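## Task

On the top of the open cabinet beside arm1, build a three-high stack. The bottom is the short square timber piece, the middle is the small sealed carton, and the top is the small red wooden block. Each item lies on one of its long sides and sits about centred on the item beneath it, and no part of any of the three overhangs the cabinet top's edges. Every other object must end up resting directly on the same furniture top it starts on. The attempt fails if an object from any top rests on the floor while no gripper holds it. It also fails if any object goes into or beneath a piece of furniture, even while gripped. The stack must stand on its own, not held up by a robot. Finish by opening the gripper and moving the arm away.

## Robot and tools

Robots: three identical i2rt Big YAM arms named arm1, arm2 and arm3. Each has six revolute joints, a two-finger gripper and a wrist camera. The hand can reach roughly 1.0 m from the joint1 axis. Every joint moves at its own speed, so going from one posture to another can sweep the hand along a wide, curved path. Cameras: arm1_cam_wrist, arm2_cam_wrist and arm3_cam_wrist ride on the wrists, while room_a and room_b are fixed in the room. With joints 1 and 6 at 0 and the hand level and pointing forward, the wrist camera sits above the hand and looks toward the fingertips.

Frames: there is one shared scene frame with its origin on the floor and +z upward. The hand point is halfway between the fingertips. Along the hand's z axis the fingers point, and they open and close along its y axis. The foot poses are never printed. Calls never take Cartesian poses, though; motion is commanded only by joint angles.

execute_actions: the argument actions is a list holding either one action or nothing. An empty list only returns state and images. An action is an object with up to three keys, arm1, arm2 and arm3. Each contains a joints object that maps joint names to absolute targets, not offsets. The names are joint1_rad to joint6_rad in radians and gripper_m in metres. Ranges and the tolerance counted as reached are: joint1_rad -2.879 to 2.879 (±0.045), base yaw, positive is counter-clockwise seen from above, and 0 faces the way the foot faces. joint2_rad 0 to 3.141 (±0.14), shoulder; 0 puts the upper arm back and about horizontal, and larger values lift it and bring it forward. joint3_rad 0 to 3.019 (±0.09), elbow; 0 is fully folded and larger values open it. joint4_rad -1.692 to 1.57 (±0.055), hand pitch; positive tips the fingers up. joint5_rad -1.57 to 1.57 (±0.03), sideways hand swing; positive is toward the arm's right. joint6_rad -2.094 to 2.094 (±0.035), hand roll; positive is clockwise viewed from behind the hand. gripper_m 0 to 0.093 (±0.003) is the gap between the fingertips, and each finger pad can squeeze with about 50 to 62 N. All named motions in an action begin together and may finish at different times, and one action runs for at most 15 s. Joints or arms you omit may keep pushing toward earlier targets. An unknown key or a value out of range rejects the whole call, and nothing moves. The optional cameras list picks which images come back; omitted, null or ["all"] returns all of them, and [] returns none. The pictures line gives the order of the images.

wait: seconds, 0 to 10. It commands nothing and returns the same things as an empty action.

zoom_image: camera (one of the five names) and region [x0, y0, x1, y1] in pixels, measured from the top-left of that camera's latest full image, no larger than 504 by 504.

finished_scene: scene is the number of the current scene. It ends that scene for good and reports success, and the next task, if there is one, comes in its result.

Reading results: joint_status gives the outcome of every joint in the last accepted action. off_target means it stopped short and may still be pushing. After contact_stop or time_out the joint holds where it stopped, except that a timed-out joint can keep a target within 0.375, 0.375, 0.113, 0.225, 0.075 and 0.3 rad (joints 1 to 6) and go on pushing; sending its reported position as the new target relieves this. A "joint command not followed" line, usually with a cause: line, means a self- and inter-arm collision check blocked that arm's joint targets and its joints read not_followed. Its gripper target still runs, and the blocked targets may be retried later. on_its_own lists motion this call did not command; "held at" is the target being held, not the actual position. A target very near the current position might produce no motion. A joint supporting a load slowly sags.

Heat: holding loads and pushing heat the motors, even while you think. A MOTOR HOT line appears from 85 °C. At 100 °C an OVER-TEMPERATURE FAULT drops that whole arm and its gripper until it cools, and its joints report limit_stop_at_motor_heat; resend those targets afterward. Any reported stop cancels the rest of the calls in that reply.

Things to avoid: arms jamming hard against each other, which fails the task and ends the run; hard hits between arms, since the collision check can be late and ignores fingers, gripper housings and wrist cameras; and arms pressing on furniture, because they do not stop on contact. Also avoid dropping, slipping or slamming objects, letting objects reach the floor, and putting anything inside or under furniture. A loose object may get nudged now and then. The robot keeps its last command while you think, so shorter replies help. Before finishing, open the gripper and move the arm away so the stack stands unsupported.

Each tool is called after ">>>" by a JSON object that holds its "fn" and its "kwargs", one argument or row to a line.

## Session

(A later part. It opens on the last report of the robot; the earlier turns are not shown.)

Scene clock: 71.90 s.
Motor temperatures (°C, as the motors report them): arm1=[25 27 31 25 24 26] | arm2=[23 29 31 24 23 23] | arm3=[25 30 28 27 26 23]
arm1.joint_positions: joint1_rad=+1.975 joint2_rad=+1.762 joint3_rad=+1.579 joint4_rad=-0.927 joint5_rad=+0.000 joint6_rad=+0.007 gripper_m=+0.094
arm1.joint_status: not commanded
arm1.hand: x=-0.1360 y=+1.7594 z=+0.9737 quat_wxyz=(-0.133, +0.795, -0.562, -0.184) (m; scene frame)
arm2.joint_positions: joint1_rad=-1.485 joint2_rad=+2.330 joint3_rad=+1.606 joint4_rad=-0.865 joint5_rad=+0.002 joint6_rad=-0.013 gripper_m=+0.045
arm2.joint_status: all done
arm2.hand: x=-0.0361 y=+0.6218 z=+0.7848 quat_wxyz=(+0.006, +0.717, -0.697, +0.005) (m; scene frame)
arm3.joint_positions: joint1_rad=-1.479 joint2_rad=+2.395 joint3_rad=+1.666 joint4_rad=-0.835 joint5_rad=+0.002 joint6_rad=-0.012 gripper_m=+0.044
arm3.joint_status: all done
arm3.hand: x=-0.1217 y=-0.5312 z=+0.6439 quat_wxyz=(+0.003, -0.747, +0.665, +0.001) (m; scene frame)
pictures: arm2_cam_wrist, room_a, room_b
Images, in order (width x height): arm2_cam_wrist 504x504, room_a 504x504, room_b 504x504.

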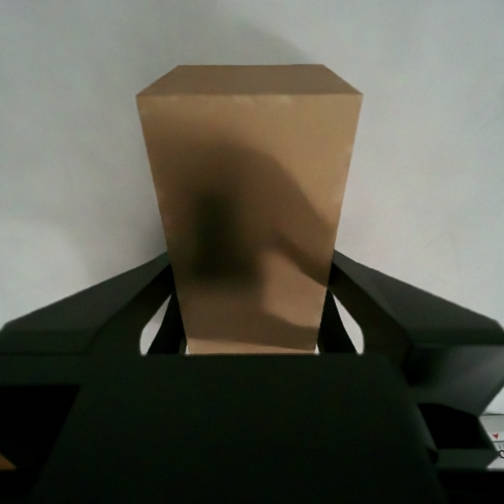

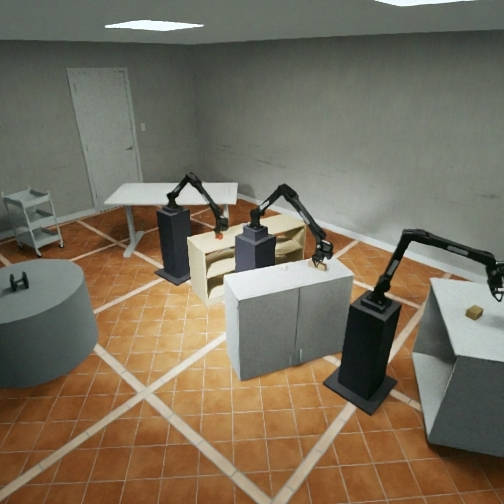

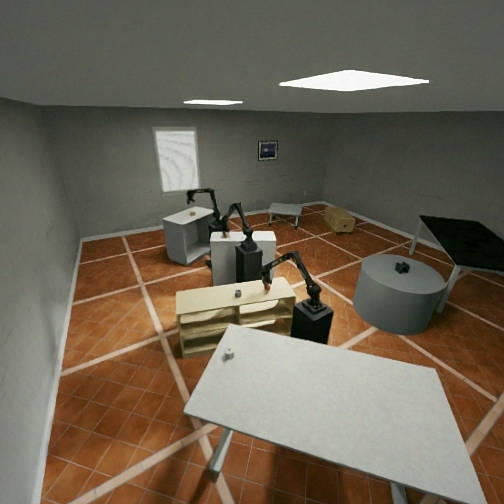

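>>> {"fn": "execute_actions", "kwargs": {
  "actions": [
    {"arm2":{"joints":{"joint2_rad":2.33,"gripper_m":0.092}},"arm3":{"joints":{"joint2_rad":2.43,"joint4_rad":-0.815}}}
  ],
  "cameras": ["arm2_cam_wrist","arm3_cam_wrist"]
}}

Scene clock: 72.90 s.
Motor temperatures (°C, as the motors report them): arm1=[25 27 31 25 24 26] | arm2=[23 29 31 24 23 23] | arm3=[25 30 28 27 26 23]
arm1.joint_positions: joint1_rad=+1.975 joint2_rad=+1.762 joint3_rad=+1.579 joint4_rad=-0.927 joint5_rad=+0.000 joint6_rad=+0.007 gripper_m=+0.094
arm1.joint_status: not commanded
arm1.hand: x=-0.1360 y=+1.7594 z=+0.9737 quat_wxyz=(-0.133, +0.795, -0.562, -0.184) (m; scene frame)
arm2.joint_positions: joint1_rad=-1.485 joint2_rad=+2.330 joint3_rad=+1.606 joint4_rad=-0.864 joint5_rad=+0.002 joint6_rad=-0.013 gripper_m=+0.092
arm2.joint_status: all done
arm2.hand: x=-0.0361 y=+0.6220 z=+0.7848 quat_wxyz=(+0.006, +0.717, -0.697, +0.005) (m; scene frame)
arm3.joint_positions: joint1_rad=-1.479 joint2_rad=+2.396 joint3_rad=+1.666 joint4_rad=-0.829 joint5_rad=+0.002 joint6_rad=-0.012 gripper_m=+0.044
arm3.joint_status: all done
arm3.hand: x=-0.1219 y=-0.5299 z=+0.6435 quat_wxyz=(+0.005, -0.747, +0.665, +0.003) (m; scene frame)
pictures: arm2_cam_wrist, arm3_cam_wrist
Images, in order (width x height): arm2_cam_wrist 504x504, arm3_cam_wrist 504x504.

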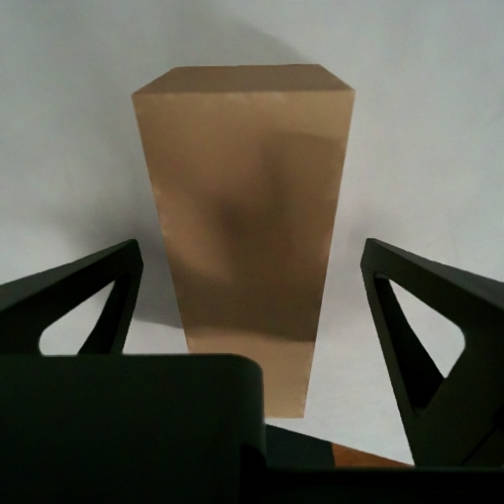

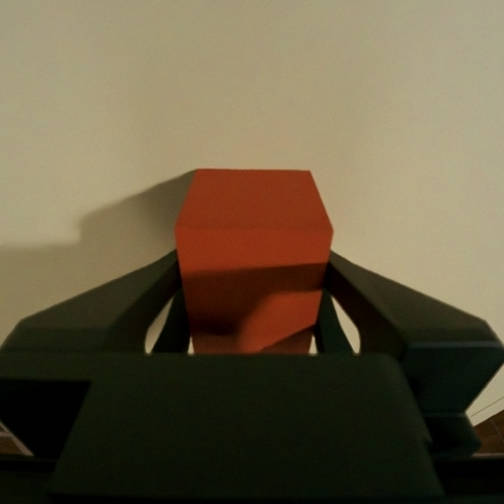

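>>> {"fn": "execute_actions", "kwargs": {
  "actions": [
    {"arm1":{"joints":{"joint1_rad":0.6,"joint2_rad":1.777,"joint3_rad":1.625,"joint4_rad":-1.397,"joint6_rad":-0.234}},"arm2":{"joints":{"joint2_rad":2.06,"joint3_rad":1.665,"joint4_rad":-1.145}},"arm3":{"joints":{"joint2_rad":2.40,"gripper_m":0.09}}}
  ],
  "cameras": ["arm2_cam_wrist","arm3_cam_wrist"]
}}

Scene clock: 75.77 s.
Motor temperatures (°C, as the motors report them): arm1=[25 27 31 25 24 26] | arm2=[23 29 31 24 23 23] | arm3=[25 30 28 27 26 23]
arm1.joint_positions: joint1_rad=+0.594 joint2_rad=+1.772 joint3_rad=+1.579 joint4_rad=-1.388 joint5_rad=+0.001 joint6_rad=-0.225 gripper_m=+0.094
arm1.joint_status: all done
arm1.hand: x=+0.5441 y=+1.4252 z=+0.9488 quat_wxyz=(+0.001, +0.371, -0.929, +0.003) (m; scene frame)
arm2.joint_positions: joint1_rad=-1.485 joint2_rad=+2.066 joint3_rad=+1.640 joint4_rad=-1.134 joint5_rad=+0.002 joint6_rad=-0.013 gripper_m=+0.092
arm2.joint_status: all done
arm2.hand: x=-0.0354 y=+0.6201 z=+0.9529 quat_wxyz=(-0.004, +0.717, -0.697, -0.005) (m; scene frame)
arm3.joint_positions: joint1_rad=-1.479 joint2_rad=+2.396 joint3_rad=+1.666 joint4_rad=-0.826 joint5_rad=+0.002 joint6_rad=-0.012 gripper_m=+0.090
arm3.joint_status: all done
arm3.hand: x=-0.1219 y=-0.5292 z=+0.6435 quat_wxyz=(+0.006, -0.747, +0.665, +0.004) (m; scene frame)
pictures: arm2_cam_wrist, arm3_cam_wrist
Images, in order (width x height): arm2_cam_wrist 504x504, arm3_cam_wrist 504x504.

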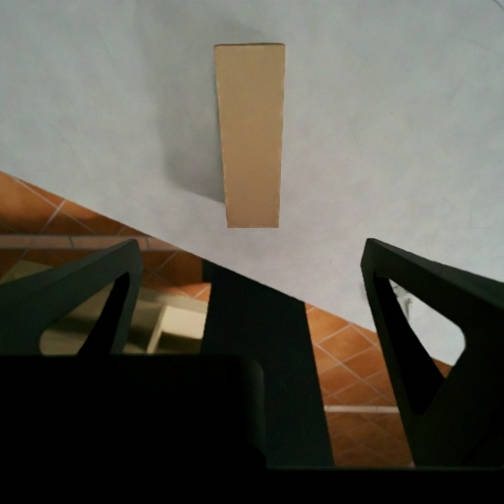

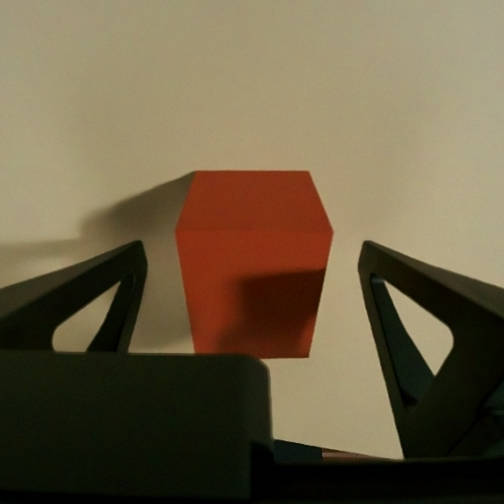

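>>> {"fn": "execute_actions", "kwargs": {
  "actions": [
    {"arm1":{"joints":{"joint1_rad":-1.73,"joint3_rad":1.615}},"arm2":{"joints":{"joint1_rad":0.4,"joint6_rad":-0.28}},"arm3":{"joints":{"joint2_rad":2.10,"joint3_rad":1.71,"joint4_rad":-1.15}}}
  ],
  "cameras": ["arm1_cam_wrist","arm3_cam_wrist","room_a"]
}}

Scene clock: 78.93 s.
Motor temperatures (°C, as the motors report them): arm1=[25 27 32 25 24 26] | arm2=[23 29 32 24 23 23] | arm3=[25 30 28 27 26 23]
arm1.joint_positions: joint1_rad=-1.738 joint2_rad=+1.772 joint3_rad=+1.579 joint4_rad=-1.388 joint5_rad=+0.000 joint6_rad=-0.227 gripper_m=+0.094
arm1.joint_status: all done
arm1.hand: x=-0.0382 y=+0.6295 z=+0.9441 quat_wxyz=(+0.000, -0.707, -0.707, -0.008) (m; scene frame)
arm2.joint_positions: joint1_rad=+0.406 joint2_rad=+2.066 joint3_rad=+1.640 joint4_rad=-1.134 joint5_rad=+0.000 joint6_rad=-0.266 gripper_m=+0.092
arm2.joint_status: all done
arm2.hand: x=-0.6051 y=-0.1932 z=+0.9541 quat_wxyz=(-0.001, +0.955, +0.296, -0.007) (m; scene frame)
arm3.joint_positions: joint1_rad=-1.479 joint2_rad=+2.086 joint3_rad=+1.704 joint4_rad=-1.141 joint5_rad=+0.002 joint6_rad=-0.012 gripper_m=+0.090
arm3.joint_status: all done
arm3.hand: x=-0.1222 y=-0.5298 z=+0.8452 quat_wxyz=(+0.017, -0.747, +0.665, +0.016) (m; scene frame)
pictures: arm1_cam_wrist, arm3_cam_wrist, room_a
Images, in order (width x height): arm1_cam_wrist 504x504, arm3_cam_wrist 504x504, room_a 504x504.

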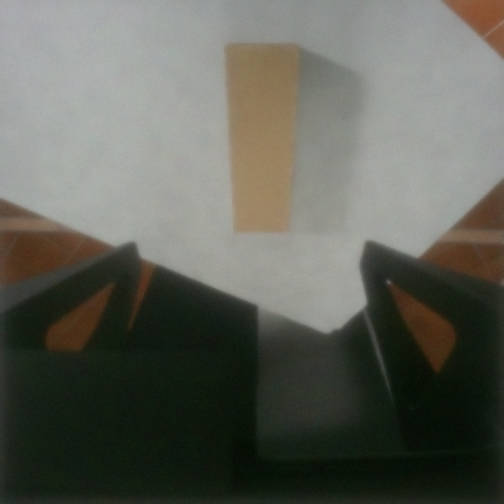

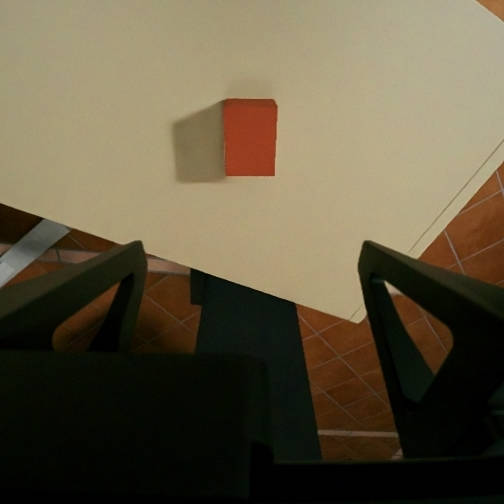

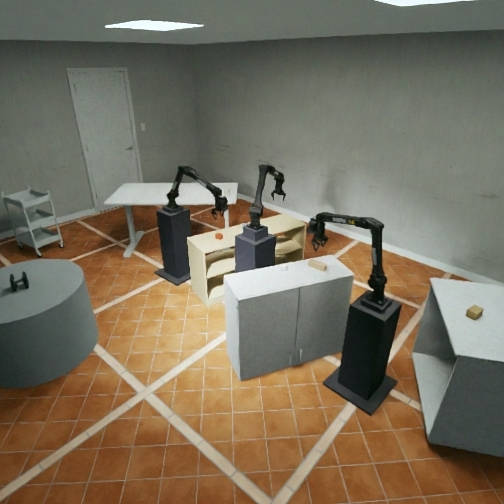

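>>> {"fn": "execute_actions", "kwargs": {
  "actions": [
    {"arm1":{"joints":{"joint1_rad":-1.76,"joint2_rad":1.905,"joint3_rad":1.365,"joint4_rad":-1.0}},"arm2":{"joints":{"joint1_rad":1.455,"joint2_rad":2.18,"joint3_rad":1.345,"joint4_rad":-0.70}},"arm3":{"joints":{"joint1_rad":-2.3}}}
  ],
  "cameras": ["arm1_cam_wrist","arm2_cam_wrist","room_a"]
}}

Scene clock: 82.07 s.
Motor temperatures (°C, as the motors report them): arm1=[25 28 32 25 24 26] | arm2=[23 30 31 24 23 23] | arm3=[25 30 28 27 26 23]
arm1.joint_positions: joint1_rad=-1.750 joint2_rad=+1.917 joint3_rad=+1.354 joint4_rad=-1.010 joint5_rad=+0.002 joint6_rad=-0.226 gripper_m=+0.094
arm1.joint_status: all done
arm1.hand: x=-0.0433 y=+0.6309 z=+0.7894 quat_wxyz=(-0.001, -0.711, -0.703, -0.003) (m; scene frame)
arm2.joint_positions: joint1_rad=+1.463 joint2_rad=+2.188 joint3_rad=+1.349 joint4_rad=-0.707 joint5_rad=-0.001 joint6_rad=-0.267 gripper_m=+0.092
arm2.joint_status: all done
arm2.hand: x=-0.1271 y=-0.5407 z=+0.7941 quat_wxyz=(+0.005, +0.675, +0.737, -0.011) (m; scene frame)
arm3.joint_positions: joint1_rad=-2.294 joint2_rad=+2.086 joint3_rad=+1.704 joint4_rad=-1.141 joint5_rad=+0.002 joint6_rad=-0.010 gripper_m=+0.090
arm3.joint_status: all done
arm3.hand: x=+0.3564 y=-0.6799 z=+0.8459 quat_wxyz=(+0.023, -0.422, +0.906, +0.008) (m; scene frame)
pictures: arm1_cam_wrist, arm2_cam_wrist, room_a
Images, in order (width x height): arm1_cam_wrist 504x504, arm2_cam_wrist 504x504, room_a 504x504.

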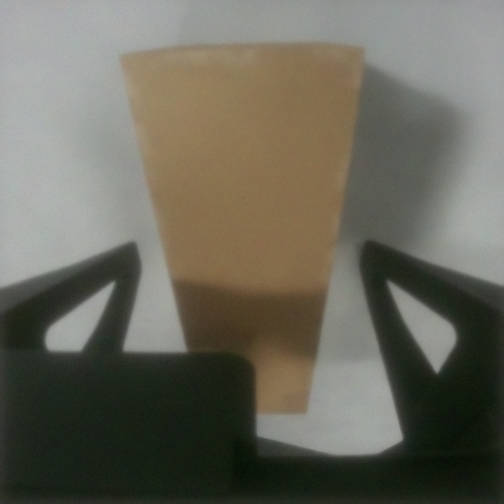

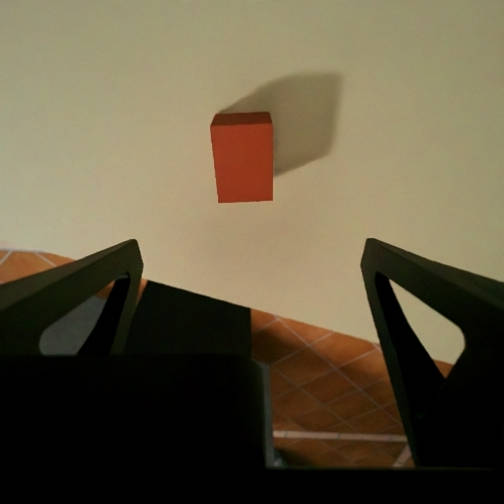

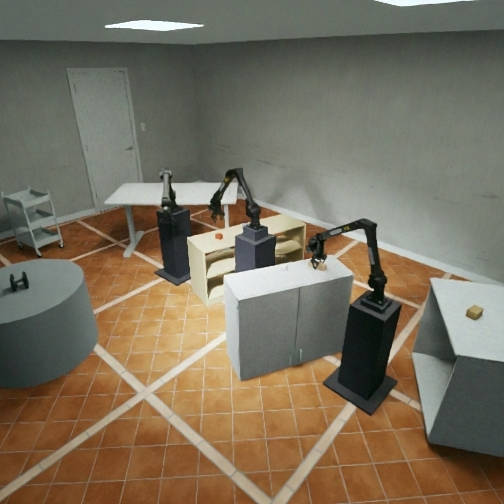

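>>> {"fn": "execute_actions", "kwargs": {
  "actions": [
    {"arm1":{"joints":{"gripper_m":0.03}},"arm2":{"joints":{"joint1_rad":1.478,"joint2_rad":2.49,"joint3_rad":1.45,"joint4_rad":-0.495}}}
  ],
  "cameras": ["arm1_cam_wrist","arm2_cam_wrist"]
}}

Scene clock: 83.90 s.
Motor temperatures (°C, as the motors report them): arm1=[25 28 32 25 24 26] | arm2=[23 30 31 24 23 23] | arm3=[25 30 28 27 26 23]
arm1.joint_positions: joint1_rad=-1.750 joint2_rad=+1.917 joint3_rad=+1.354 joint4_rad=-1.010 joint5_rad=+0.002 joint6_rad=-0.227 gripper_m=+0.046
arm1.joint_status: gripper_m off_target (ended at +0.046, target +0.030)
arm1.hand: x=-0.0432 y=+0.6308 z=+0.7894 quat_wxyz=(-0.002, -0.711, -0.703, -0.003) (m; scene frame)
arm2.joint_positions: joint1_rad=+1.468 joint2_rad=+2.501 joint3_rad=+1.437 joint4_rad=-0.508 joint5_rad=-0.001 joint6_rad=-0.267 gripper_m=+0.092
arm2.joint_status: all done
arm2.hand: x=-0.1236 y=-0.5347 z=+0.6465 quat_wxyz=(-0.002, +0.673, +0.739, +0.000) (m; scene frame)
arm3.joint_positions: joint1_rad=-2.294 joint2_rad=+2.086 joint3_rad=+1.704 joint4_rad=-1.141 joint5_rad=+0.002 joint6_rad=-0.010 gripper_m=+0.090
arm3.joint_status: not commanded
arm3.hand: x=+0.3564 y=-0.6799 z=+0.8459 quat_wxyz=(+0.023, -0.422, +0.906, +0.008) (m; scene frame)
pictures: arm1_cam_wrist, arm2_cam_wrist
Images, in order (width x height): arm1_cam_wrist 504x504, arm2_cam_wrist 504x504.

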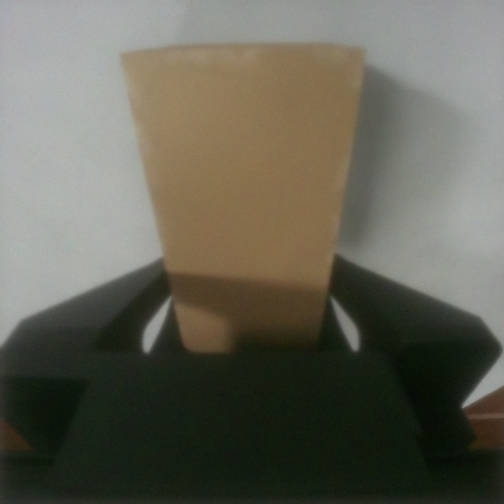

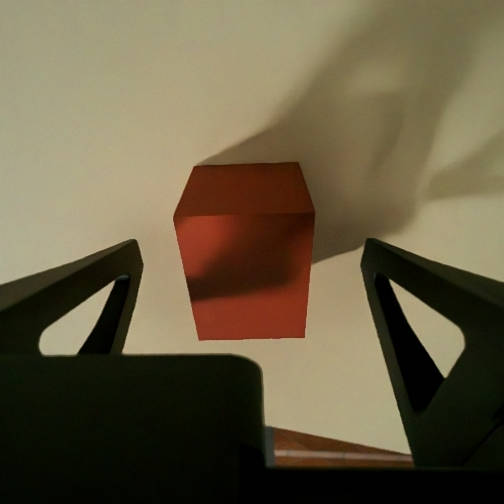

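>>> {"fn": "execute_actions", "kwargs": {
  "actions": [
    {"arm1":{"joints":{"joint2_rad":1.77,"joint3_rad":1.62,"joint4_rad":-1.395}},"arm2":{"joints":{"gripper_m":0.025}}}
  ],
  "cameras": ["arm1_cam_wrist","arm2_cam_wrist"]
}}

Scene clock: 86.83 s.
Motor temperatures (°C, as the motors report them): arm1=[25 28 32 25 24 26] | arm2=[23 30 30 24 23 23] | arm3=[25 30 28 27 26 23]
arm1.joint_positions: joint1_rad=-1.750 joint2_rad=+1.763 joint3_rad=+1.582 joint4_rad=-1.386 joint5_rad=+0.002 joint6_rad=-0.227 gripper_m=+0.046
arm1.joint_status: all done
arm1.hand: x=-0.0448 y=+0.6299 z=+0.9499 quat_wxyz=(-0.003, -0.711, -0.703, -0.001) (m; scene frame)
arm2.joint_positions: joint1_rad=+1.468 joint2_rad=+2.501 joint3_rad=+1.437 joint4_rad=-0.508 joint5_rad=-0.001 joint6_rad=-0.267 gripper_m=+0.044
arm2.joint_status: gripper_m off_target (ended at +0.044, target +0.025)
arm2.hand: x=-0.1233 y=-0.5347 z=+0.6465 quat_wxyz=(-0.002, +0.673, +0.739, +0.000) (m; scene frame)
arm3.joint_positions: joint1_rad=-2.294 joint2_rad=+2.086 joint3_rad=+1.704 joint4_rad=-1.141 joint5_rad=+0.002 joint6_rad=-0.010 gripper_m=+0.090
arm3.joint_status: not commanded
arm3.hand: x=+0.3564 y=-0.6799 z=+0.8459 quat_wxyz=(+0.023, -0.422, +0.906, +0.008) (m; scene frame)
pictures: arm1_cam_wrist, arm2_cam_wrist
Images, in order (width x height): arm1_cam_wrist 504x504, arm2_cam_wrist 504x504.

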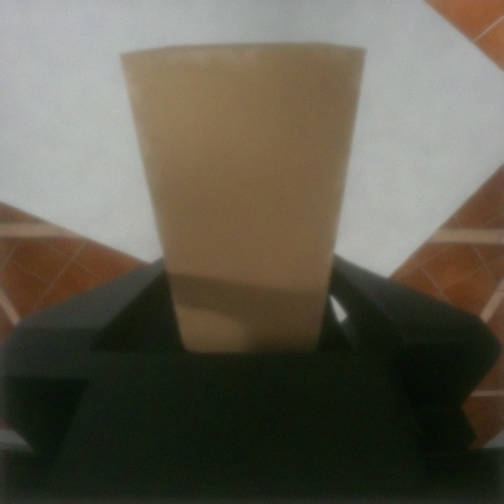

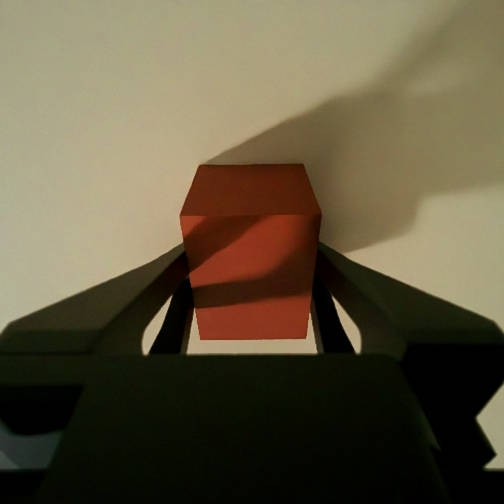

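>>> {"fn": "execute_actions", "kwargs": {
  "actions": [
    {"arm1":{"joints":{"joint1_rad":2.346,"joint2_rad":2.02,"joint3_rad":1.93,"joint4_rad":-1.442,"joint6_rad":-1.297}},"arm2":{"joints":{"joint1_rad":-1.485,"joint2_rad":1.93,"joint3_rad":1.46,"joint4_rad":-1.08,"joint6_rad":0}}}
  ]
}}

Scene clock: 91.13 s.
Motor temperatures (°C, as the motors report them): arm1=[25 28 32 25 24 26] | arm2=[23 30 30 24 23 23] | arm3=[25 30 28 27 26 23]
arm1.joint_positions: joint1_rad=+2.353 joint2_rad=+2.053 joint3_rad=+1.886 joint4_rad=-1.435 joint5_rad=-0.002 joint6_rad=-1.288 gripper_m=+0.045
arm1.joint_status: all done
arm1.hand: x=-0.3319 y=+1.6216 z=+0.8982 quat_wxyz=(+0.015, +0.976, +0.219, +0.010) (m; scene frame)
arm2.joint_positions: joint1_rad=-1.494 joint2_rad=+1.950 joint3_rad=+1.469 joint4_rad=-1.068 joint5_rad=+0.001 joint6_rad=-0.013 gripper_m=+0.044
arm2.joint_status: all done
arm2.hand: x=-0.0297 y=+0.5770 z=+0.9594 quat_wxyz=(-0.007, +0.714, -0.700, -0.009) (m; scene frame)
arm3.joint_positions: joint1_rad=-2.294 joint2_rad=+2.086 joint3_rad=+1.704 joint4_rad=-1.141 joint5_rad=+0.002 joint6_rad=-0.010 gripper_m=+0.090
arm3.joint_status: not commanded
arm3.hand: x=+0.3564 y=-0.6799 z=+0.8459 quat_wxyz=(+0.023, -0.422, +0.906, +0.008) (m; scene frame)
pictures: arm1_cam_wrist, arm2_cam_wrist, arm3_cam_wrist, room_a, room_b
Images, in order (width x height): arm1_cam_wrist 504x504, arm2_cam_wrist 504x504, arm3_cam_wrist 504x504, room_a 504x504, room_b 504x504.

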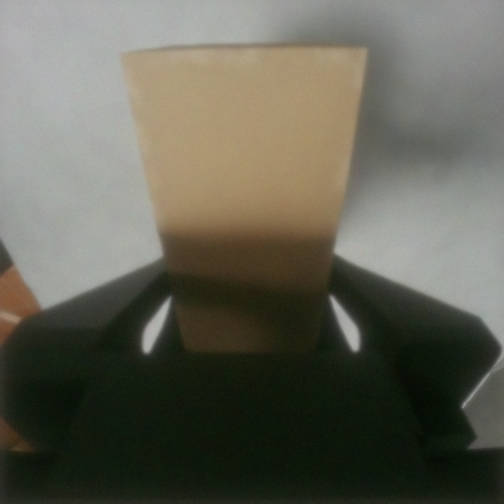

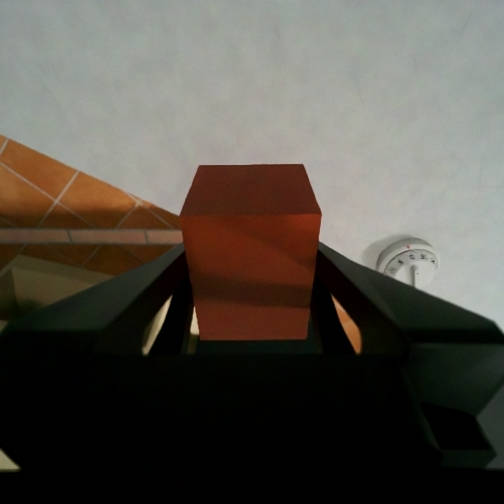

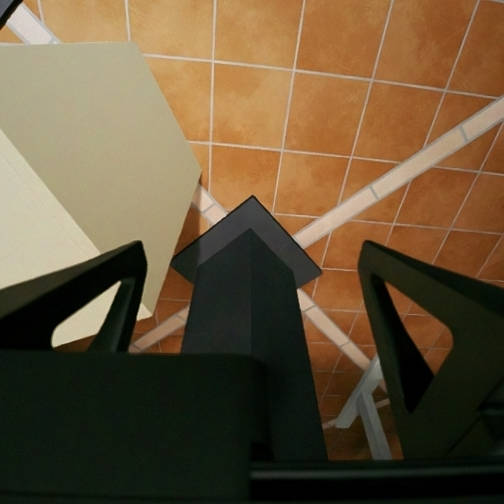

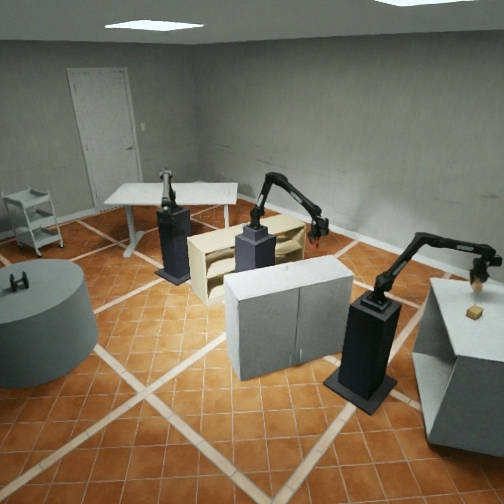

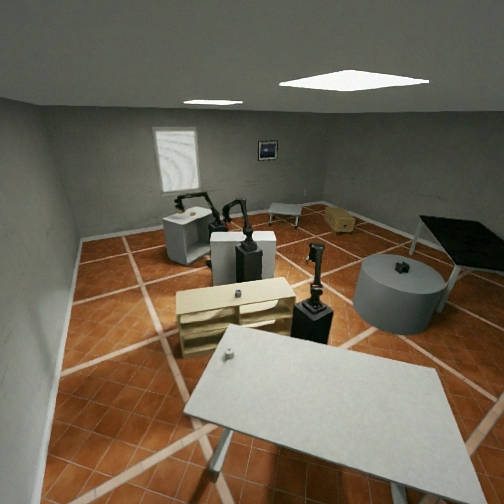

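>>> {"fn": "execute_actions", "kwargs": {
  "actions": [
    {"arm1":{"joints":{"joint2_rad":2.07,"joint3_rad":1.76,"joint4_rad":-1.215}},"arm2":{"joints":{"joint1_rad":-1.48,"joint2_rad":2.255,"joint3_rad":1.60,"joint4_rad":-0.86}}}
  ],
  "cameras": ["arm1_cam_wrist","arm2_cam_wrist","room_a"]
}}

>>> {"fn": "zoom_image", "kwargs": {
  "camera": "room_a",
  "region": [404, 230, 504, 340]
}}

>>> {"fn": "zoom_image", "kwargs": {
  "camera": "room_a",
  "region": [270, 200, 370, 290]
}}

Scene clock: 93.07 s.
Motor temperatures (°C, as the motors report them): arm1=[25 29 32 25 24 26] | arm2=[23 30 30 24 23 23] | arm3=[25 30 28 27 26 23]
arm1.joint_positions: joint1_rad=+2.353 joint2_rad=+2.080 joint3_rad=+1.751 joint4_rad=-1.225 joint5_rad=-0.002 joint6_rad=-1.288 gripper_m=+0.045
arm1.joint_status: all done
arm1.hand: x=-0.3344 y=+1.6250 z=+0.8313 quat_wxyz=(-0.006, +0.976, +0.219, -0.001) (m; scene frame)
arm2.joint_positions: joint1_rad=-1.490 joint2_rad=+2.278 joint3_rad=+1.570 joint4_rad=-0.871 joint5_rad=+0.001 joint6_rad=-0.013 gripper_m=+0.044
arm2.joint_status: all done
arm2.hand: x=-0.0331 y=+0.6158 z=+0.8049 quat_wxyz=(+0.003, +0.715, -0.699, +0.002) (m; scene frame)
arm3.joint_positions: joint1_rad=-2.294 joint2_rad=+2.086 joint3_rad=+1.704 joint4_rad=-1.141 joint5_rad=+0.002 joint6_rad=-0.010 gripper_m=+0.090
arm3.joint_status: not commanded
arm3.hand: x=+0.3564 y=-0.6799 z=+0.8459 quat_wxyz=(+0.023, -0.422, +0.906, +0.008) (m; scene frame)
pictures: arm1_cam_wrist, arm2_cam_wrist, room_a
Images, in order (width x height): arm1_cam_wrist 504x504, arm2_cam_wrist 504x504, room_a 504x504.

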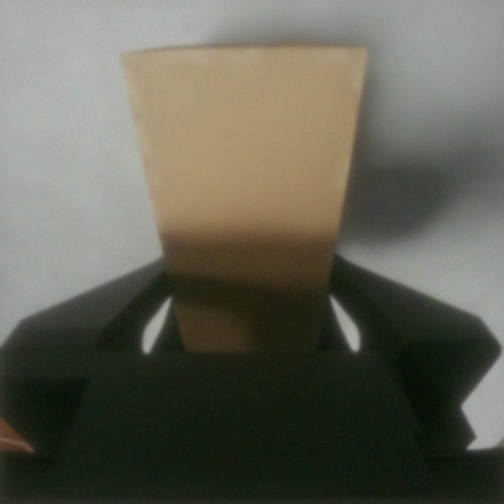

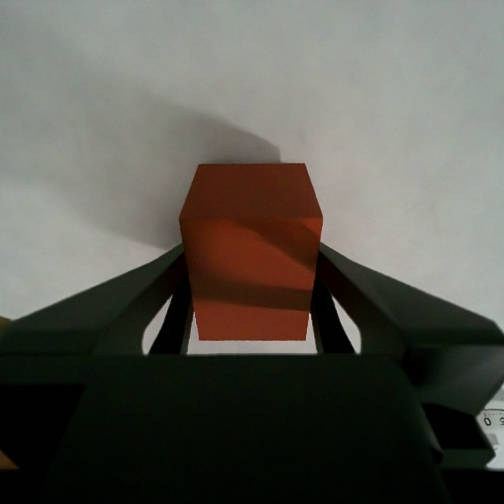

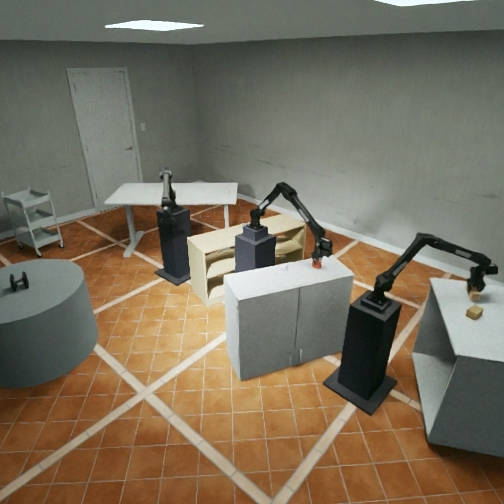

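Region (404, 230, 504, 340) of room_a's 504x504 image, scaled by 4.582, with more detail than that image has; it fills the left 458 columns of this view, and the rest is white.

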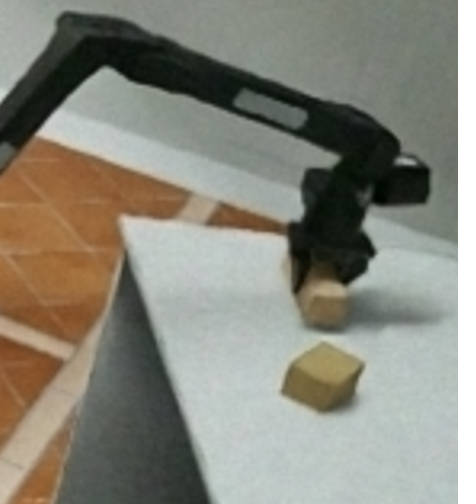

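Region (270, 200, 370, 290) of room_a's 504x504 image, scaled by 5.040, with more detail than that image has; it fills the top 454 rows of this view, and the rest is white.

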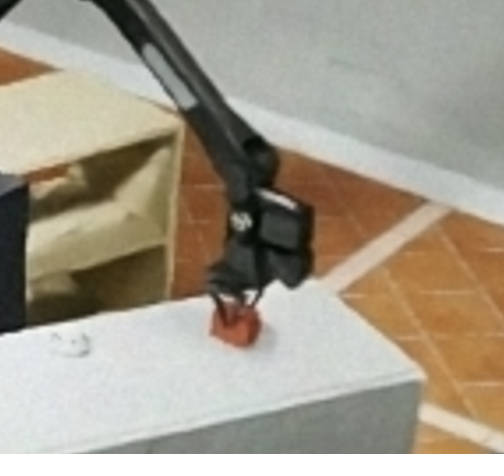

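>>> {"fn": "execute_actions", "kwargs": {
  "actions": [
    {"arm1":{"joints":{"joint2_rad":2.125,"joint4_rad":-1.185}},"arm2":{"joints":{"joint2_rad":2.305,"joint4_rad":-0.85}}}
  ],
  "cameras": ["arm2_cam_wrist","room_a"]
}}

>>> {"fn": "zoom_image", "kwargs": {
  "camera": "room_a",
  "region": [404, 230, 504, 340]
}}

Scene clock: 94.10 s.
Motor temperatures (°C, as the motors report them): arm1=[25 29 32 25 24 26] | arm2=[23 30 30 24 23 23] | arm3=[25 30 28 27 26 23]
arm1.joint_positions: joint1_rad=+2.353 joint2_rad=+2.115 joint3_rad=+1.751 joint4_rad=-1.195 joint5_rad=+0.000 joint6_rad=-1.289 gripper_m=+0.045
arm1.joint_status: all done
arm1.hand: x=-0.3369 y=+1.6286 z=+0.8099 quat_wxyz=(-0.004, +0.976, +0.219, +0.001) (m; scene frame)
arm2.joint_positions: joint1_rad=-1.490 joint2_rad=+2.291 joint3_rad=+1.570 joint4_rad=-0.861 joint5_rad=+0.001 joint6_rad=-0.013 gripper_m=+0.044
arm2.joint_status: all done
arm2.hand: x=-0.0331 y=+0.6148 z=+0.7969 quat_wxyz=(+0.005, +0.715, -0.699, +0.003) (m; scene frame)
arm3.joint_positions: joint1_rad=-2.294 joint2_rad=+2.086 joint3_rad=+1.704 joint4_rad=-1.141 joint5_rad=+0.002 joint6_rad=-0.010 gripper_m=+0.090
arm3.joint_status: not commanded
arm3.hand: x=+0.3564 y=-0.6799 z=+0.8459 quat_wxyz=(+0.023, -0.422, +0.906, +0.008) (m; scene frame)
pictures: arm2_cam_wrist, room_a
Images, in order (width x height): arm2_cam_wrist 504x504, room_a 504x504.

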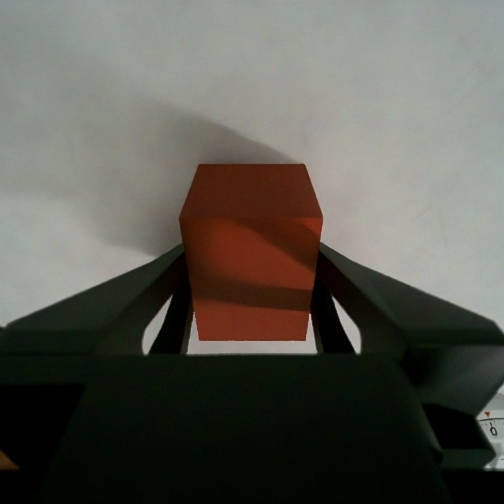

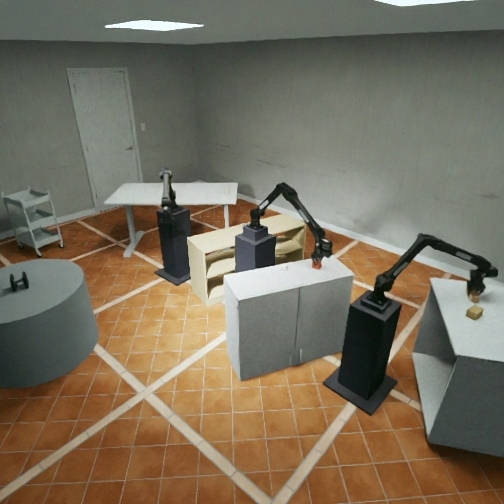

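Region (404, 230, 504, 340) of room_a's 504x504 image, scaled by 4.582, with more detail than that image has; it fills the left 458 columns of this view, and the rest is white.

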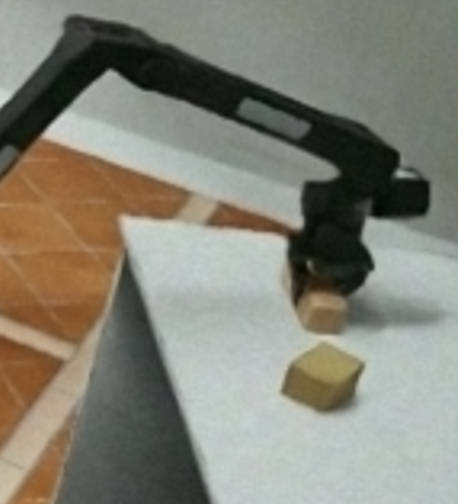

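>>> {"fn": "execute_actions", "kwargs": {
  "actions": [
    {"arm1":{"joints":{"joint2_rad":2.155,"joint4_rad":-1.155}},"arm2":{"joints":{"joint2_rad":2.295,"gripper_m":0.092}}}
  ],
  "cameras": ["arm2_cam_wrist","room_a"]
}}

>>> {"fn": "zoom_image", "kwargs": {
  "camera": "room_a",
  "region": [404, 230, 504, 340]
}}

Scene clock: 95.03 s.
Motor temperatures (°C, as the motors report them): arm1=[25 29 32 25 24 26] | arm2=[23 30 31 24 23 23] | arm3=[25 31 28 27 26 23]
arm1.joint_positions: joint1_rad=+2.353 joint2_rad=+2.115 joint3_rad=+1.751 joint4_rad=-1.176 joint5_rad=+0.002 joint6_rad=-1.289 gripper_m=+0.045
arm1.joint_status: all done
arm1.hand: x=-0.3397 y=+1.6323 z=+0.8099 quat_wxyz=(-0.013, +0.976, +0.219, -0.002) (m; scene frame)
arm2.joint_positions: joint1_rad=-1.490 joint2_rad=+2.293 joint3_rad=+1.570 joint4_rad=-0.861 joint5_rad=+0.001 joint6_rad=-0.013 gripper_m=+0.092
arm2.joint_status: all done
arm2.hand: x=-0.0331 y=+0.6146 z=+0.7962 quat_wxyz=(+0.005, +0.715, -0.699, +0.003) (m; scene frame)
arm3.joint_positions: joint1_rad=-2.294 joint2_rad=+2.086 joint3_rad=+1.704 joint4_rad=-1.141 joint5_rad=+0.002 joint6_rad=-0.010 gripper_m=+0.090
arm3.joint_status: not commanded
arm3.hand: x=+0.3564 y=-0.6799 z=+0.8459 quat_wxyz=(+0.023, -0.422, +0.906, +0.008) (m; scene frame)
pictures: arm2_cam_wrist, room_a
Images, in order (width x height): arm2_cam_wrist 504x504, room_a 504x504.

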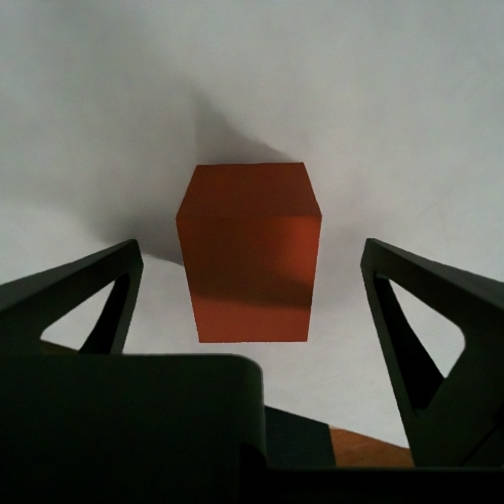

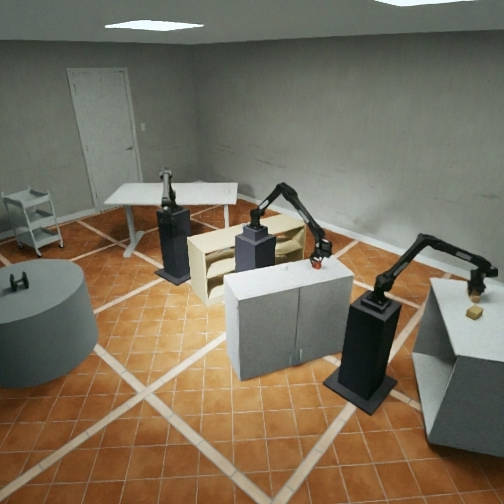

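Region (404, 230, 504, 340) of room_a's 504x504 image, scaled by 4.582, with more detail than that image has; it fills the left 458 columns of this view, and the rest is white.

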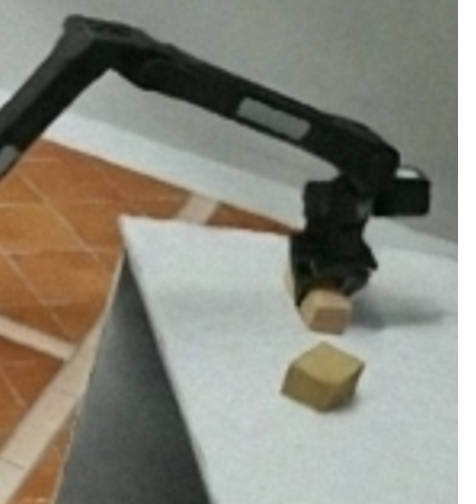

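>>> {"fn": "execute_actions", "kwargs": {
  "actions": [
    {"arm1":{"joints":{"joint2_rad":2.115,"joint4_rad":-1.195,"gripper_m":0.093}},"arm2":{"joints":{"joint2_rad":2.05,"joint3_rad":1.65,"joint4_rad":-1.14}}}
  ],
  "cameras": ["arm1_cam_wrist","arm2_cam_wrist"]
}}

Scene clock: 96.63 s.
Motor temperatures (°C, as the motors report them): arm1=[25 29 32 25 24 26] | arm2=[23 30 31 24 23 23] | arm3=[25 31 28 27 26 23]
arm1.joint_positions: joint1_rad=+2.353 joint2_rad=+2.115 joint3_rad=+1.751 joint4_rad=-1.186 joint5_rad=+0.002 joint6_rad=-1.289 gripper_m=+0.093
arm1.joint_status: all done
arm1.hand: x=-0.3380 y=+1.6304 z=+0.8099 quat_wxyz=(-0.008, +0.976, +0.219, +0.000) (m; scene frame)
arm2.joint_positions: joint1_rad=-1.490 joint2_rad=+2.054 joint3_rad=+1.624 joint4_rad=-1.129 joint5_rad=+0.001 joint6_rad=-0.013 gripper_m=+0.092
arm2.joint_status: all done
arm2.hand: x=-0.0325 y=+0.6161 z=+0.9541 quat_wxyz=(-0.004, +0.715, -0.699, -0.006) (m; scene frame)
arm3.joint_positions: joint1_rad=-2.294 joint2_rad=+2.086 joint3_rad=+1.704 joint4_rad=-1.141 joint5_rad=+0.002 joint6_rad=-0.010 gripper_m=+0.090
arm3.joint_status: not commanded
arm3.hand: x=+0.3564 y=-0.6799 z=+0.8459 quat_wxyz=(+0.023, -0.422, +0.906, +0.008) (m; scene frame)
pictures: arm1_cam_wrist, arm2_cam_wrist
Images, in order (width x height): arm1_cam_wrist 504x504, arm2_cam_wrist 504x504.

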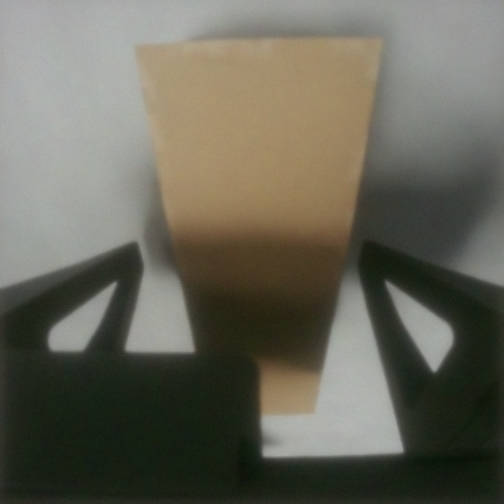

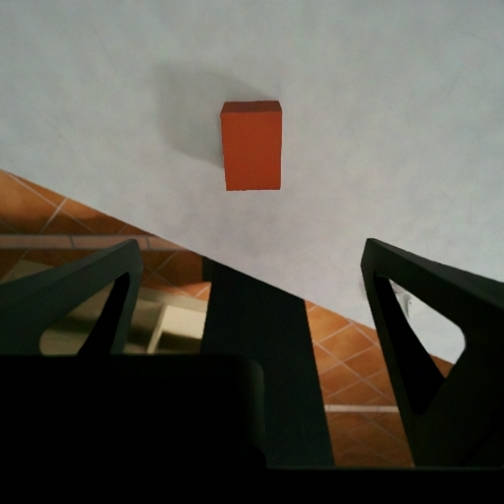

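>>> {"fn": "execute_actions", "kwargs": {
  "actions": [
    {"arm1":{"joints":{"joint2_rad":1.995}},"arm2":{"joints":{"joint1_rad":0.2}}}
  ],
  "cameras": ["arm1_cam_wrist"]
}}

Scene clock: 99.53 s.
Motor temperatures (°C, as the motors report them): arm1=[25 29 32 25 24 26] | arm2=[23 30 31 24 23 23] | arm3=[25 31 28 27 26 23]
arm1.joint_positions: joint1_rad=+2.353 joint2_rad=+1.993 joint3_rad=+1.751 joint4_rad=-1.187 joint5_rad=+0.002 joint6_rad=-1.289 gripper_m=+0.093
arm1.joint_status: all done
arm1.hand: x=-0.3430 y=+1.6354 z=+0.8855 quat_wxyz=(-0.061, +0.973, +0.219, -0.029) (m; scene frame)
arm2.joint_positions: joint1_rad=+0.208 joint2_rad=+2.054 joint3_rad=+1.624 joint4_rad=-1.129 joint5_rad=-0.001 joint6_rad=-0.013 gripper_m=+0.092
arm2.joint_status: all done
arm2.hand: x=-0.6293 y=-0.0751 z=+0.9555 quat_wxyz=(+0.000, +0.997, +0.075, -0.008) (m; scene frame)
arm3.joint_positions: joint1_rad=-2.294 joint2_rad=+2.086 joint3_rad=+1.704 joint4_rad=-1.141 joint5_rad=+0.002 joint6_rad=-0.010 gripper_m=+0.090
arm3.joint_status: not commanded
arm3.hand: x=+0.3564 y=-0.6799 z=+0.8459 quat_wxyz=(+0.023, -0.422, +0.906, +0.008) (m; scene frame)
pictures: arm1_cam_wrist
Images, in order (width x height): arm1_cam_wrist 504x504.

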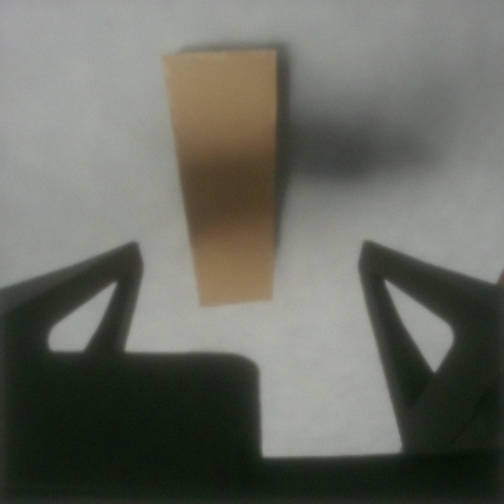

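>>> {"fn": "execute_actions", "kwargs": {
  "actions": [
    {"arm1":{"joints":{"joint1_rad":2.014,"joint2_rad":1.845,"joint3_rad":1.73,"joint4_rad":-1.428,"joint6_rad":-0.974}}}
  ],
  "cameras": ["arm1_cam_wrist","room_a"]
}}

Scene clock: 101.30 s.
Motor temperatures (°C, as the motors report them): arm1=[25 29 32 25 24 26] | arm2=[23 30 32 24 23 23] | arm3=[25 31 28 27 26 23]
arm1.joint_positions: joint1_rad=+2.016 joint2_rad=+1.843 joint3_rad=+1.724 joint4_rad=-1.420 joint5_rad=+0.002 joint6_rad=-0.983 gripper_m=+0.093
arm1.joint_status: all done
arm1.hand: x=-0.1340 y=+1.6860 z=+0.9605 quat_wxyz=(-0.015, +0.995, -0.100, -0.003) (m; scene frame)
arm2.joint_positions: joint1_rad=+0.208 joint2_rad=+2.054 joint3_rad=+1.624 joint4_rad=-1.129 joint5_rad=-0.001 joint6_rad=-0.013 gripper_m=+0.092
arm2.joint_status: not commanded
arm2.hand: x=-0.6293 y=-0.0751 z=+0.9555 quat_wxyz=(+0.000, +0.997, +0.075, -0.008) (m; scene frame)
arm3.joint_positions: joint1_rad=-2.294 joint2_rad=+2.086 joint3_rad=+1.704 joint4_rad=-1.141 joint5_rad=+0.002 joint6_rad=-0.010 gripper_m=+0.090
arm3.joint_status: not commanded
arm3.hand: x=+0.3564 y=-0.6799 z=+0.8459 quat_wxyz=(+0.023, -0.422, +0.906, +0.008) (m; scene frame)
pictures: arm1_cam_wrist, room_a
Images, in order (width x height): arm1_cam_wrist 504x504, room_a 504x504.

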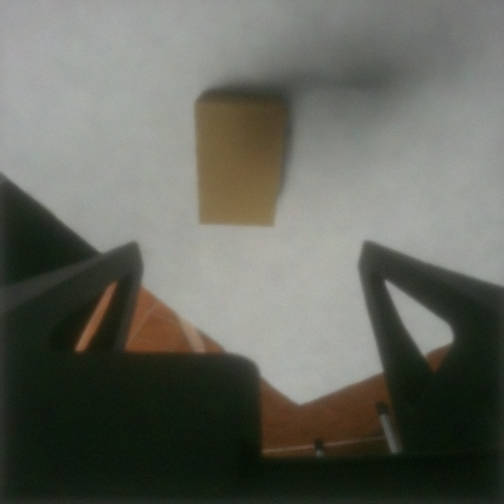

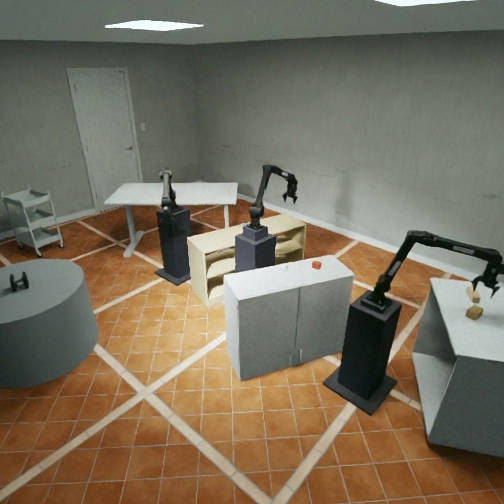

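>>> {"fn": "execute_actions", "kwargs": {
  "actions": [
    {"arm1":{"joints":{"joint1_rad":2.01,"joint2_rad":1.83,"joint3_rad":1.478,"joint4_rad":-1.09}}}
  ],
  "cameras": ["arm1_cam_wrist"]
}}

Scene clock: 103.63 s.
Motor temperatures (°C, as the motors report them): arm1=[25 29 32 25 24 26] | arm2=[23 30 32 24 23 23] | arm3=[25 31 28 27 26 23]
arm1.joint_positions: joint1_rad=+2.016 joint2_rad=+1.838 joint3_rad=+1.473 joint4_rad=-1.101 joint5_rad=+0.002 joint6_rad=-0.982 gripper_m=+0.093
arm1.joint_status: all done
arm1.hand: x=-0.1309 y=+1.6801 z=+0.8716 quat_wxyz=(-0.047, +0.994, -0.100, -0.020) (m; scene frame)
arm2.joint_positions: joint1_rad=+0.208 joint2_rad=+2.054 joint3_rad=+1.624 joint4_rad=-1.129 joint5_rad=-0.001 joint6_rad=-0.013 gripper_m=+0.092
arm2.joint_status: not commanded
arm2.hand: x=-0.6293 y=-0.0751 z=+0.9555 quat_wxyz=(+0.000, +0.997, +0.075, -0.008) (m; scene frame)
arm3.joint_positions: joint1_rad=-2.294 joint2_rad=+2.086 joint3_rad=+1.704 joint4_rad=-1.141 joint5_rad=+0.002 joint6_rad=-0.010 gripper_m=+0.090
arm3.joint_status: not commanded
arm3.hand: x=+0.3564 y=-0.6799 z=+0.8459 quat_wxyz=(+0.023, -0.422, +0.906, +0.008) (m; scene frame)
pictures: arm1_cam_wrist
Images, in order (width x height): arm1_cam_wrist 504x504.

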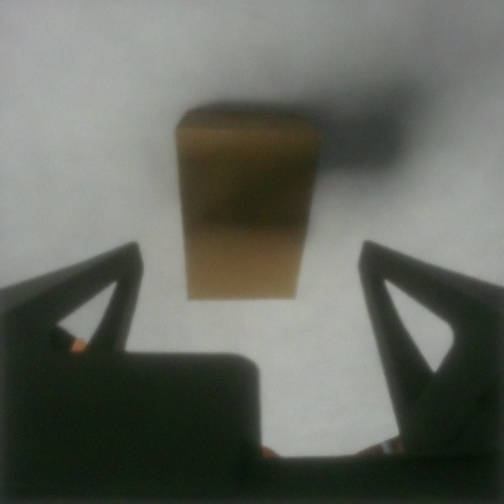

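>>> {"fn": "execute_actions", "kwargs": {
  "actions": [],
  "cameras": ["arm1_cam_wrist","room_a"]
}}

Scene clock: 105.33 s.
Motor temperatures (°C, as the motors report them): arm1=[25 29 32 25 24 26] | arm2=[23 30 32 24 23 23] | arm3=[25 31 28 27 26 23]
arm1.joint_positions: joint1_rad=+2.016 joint2_rad=+1.838 joint3_rad=+1.473 joint4_rad=-1.101 joint5_rad=+0.002 joint6_rad=-0.982 gripper_m=+0.093
arm1.joint_status: all done
arm1.hand: x=-0.1309 y=+1.6801 z=+0.8716 quat_wxyz=(-0.047, +0.994, -0.100, -0.020) (m; scene frame)
arm2.joint_positions: joint1_rad=+0.208 joint2_rad=+2.054 joint3_rad=+1.624 joint4_rad=-1.129 joint5_rad=-0.001 joint6_rad=-0.013 gripper_m=+0.092
arm2.joint_status: not commanded
arm2.hand: x=-0.6293 y=-0.0751 z=+0.9555 quat_wxyz=(+0.000, +0.997, +0.075, -0.008) (m; scene frame)
arm3.joint_positions: joint1_rad=-2.294 joint2_rad=+2.086 joint3_rad=+1.704 joint4_rad=-1.141 joint5_rad=+0.002 joint6_rad=-0.010 gripper_m=+0.090
arm3.joint_status: not commanded
arm3.hand: x=+0.3564 y=-0.6799 z=+0.8459 quat_wxyz=(+0.023, -0.422, +0.906, +0.008) (m; scene frame)
pictures: arm1_cam_wrist, room_a
Images, in order (width x height): arm1_cam_wrist 504x504, room_a 504x504.

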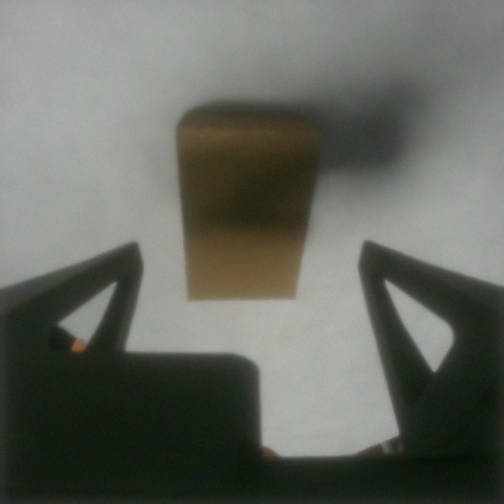

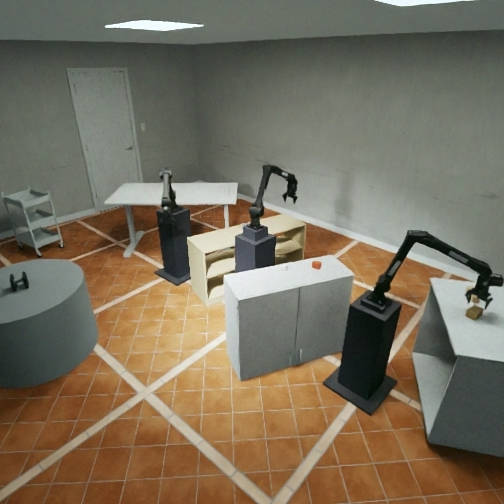

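>>> {"fn": "execute_actions", "kwargs": {
  "actions": [
    {"arm1":{"joints":{"joint2_rad":1.94}}}
  ],
  "cameras": ["arm1_cam_wrist"]
}}

Scene clock: 106.97 s.
Motor temperatures (°C, as the motors report them): arm1=[25 29 32 25 24 26] | arm2=[23 31 32 24 23 23] | arm3=[25 31 28 27 26 23]
arm1.joint_positions: joint1_rad=+2.016 joint2_rad=+1.945 joint3_rad=+1.473 joint4_rad=-1.099 joint5_rad=+0.002 joint6_rad=-0.982 gripper_m=+0.093
arm1.joint_status: all done
arm1.hand: x=-0.1280 y=+1.6743 z=+0.8132 quat_wxyz=(-0.001, +0.995, -0.101, +0.005) (m; scene frame)
arm2.joint_positions: joint1_rad=+0.208 joint2_rad=+2.054 joint3_rad=+1.624 joint4_rad=-1.129 joint5_rad=-0.001 joint6_rad=-0.013 gripper_m=+0.092
arm2.joint_status: not commanded
arm2.hand: x=-0.6293 y=-0.0751 z=+0.9555 quat_wxyz=(+0.000, +0.997, +0.075, -0.008) (m; scene frame)
arm3.joint_positions: joint1_rad=-2.294 joint2_rad=+2.086 joint3_rad=+1.704 joint4_rad=-1.141 joint5_rad=+0.002 joint6_rad=-0.010 gripper_m=+0.090
arm3.joint_status: not commanded
arm3.hand: x=+0.3564 y=-0.6799 z=+0.8459 quat_wxyz=(+0.023, -0.422, +0.906, +0.008) (m; scene frame)
pictures: arm1_cam_wrist
Images, in order (width x height): arm1_cam_wrist 504x504.

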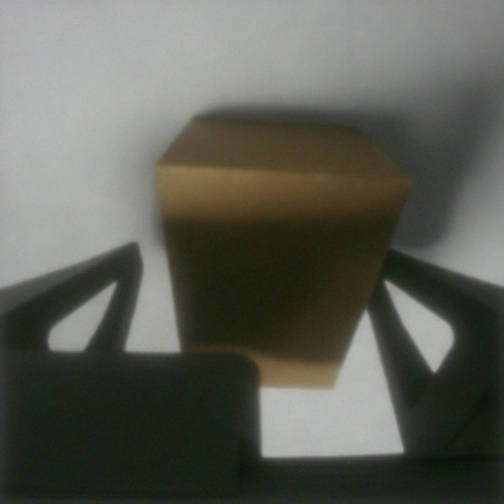

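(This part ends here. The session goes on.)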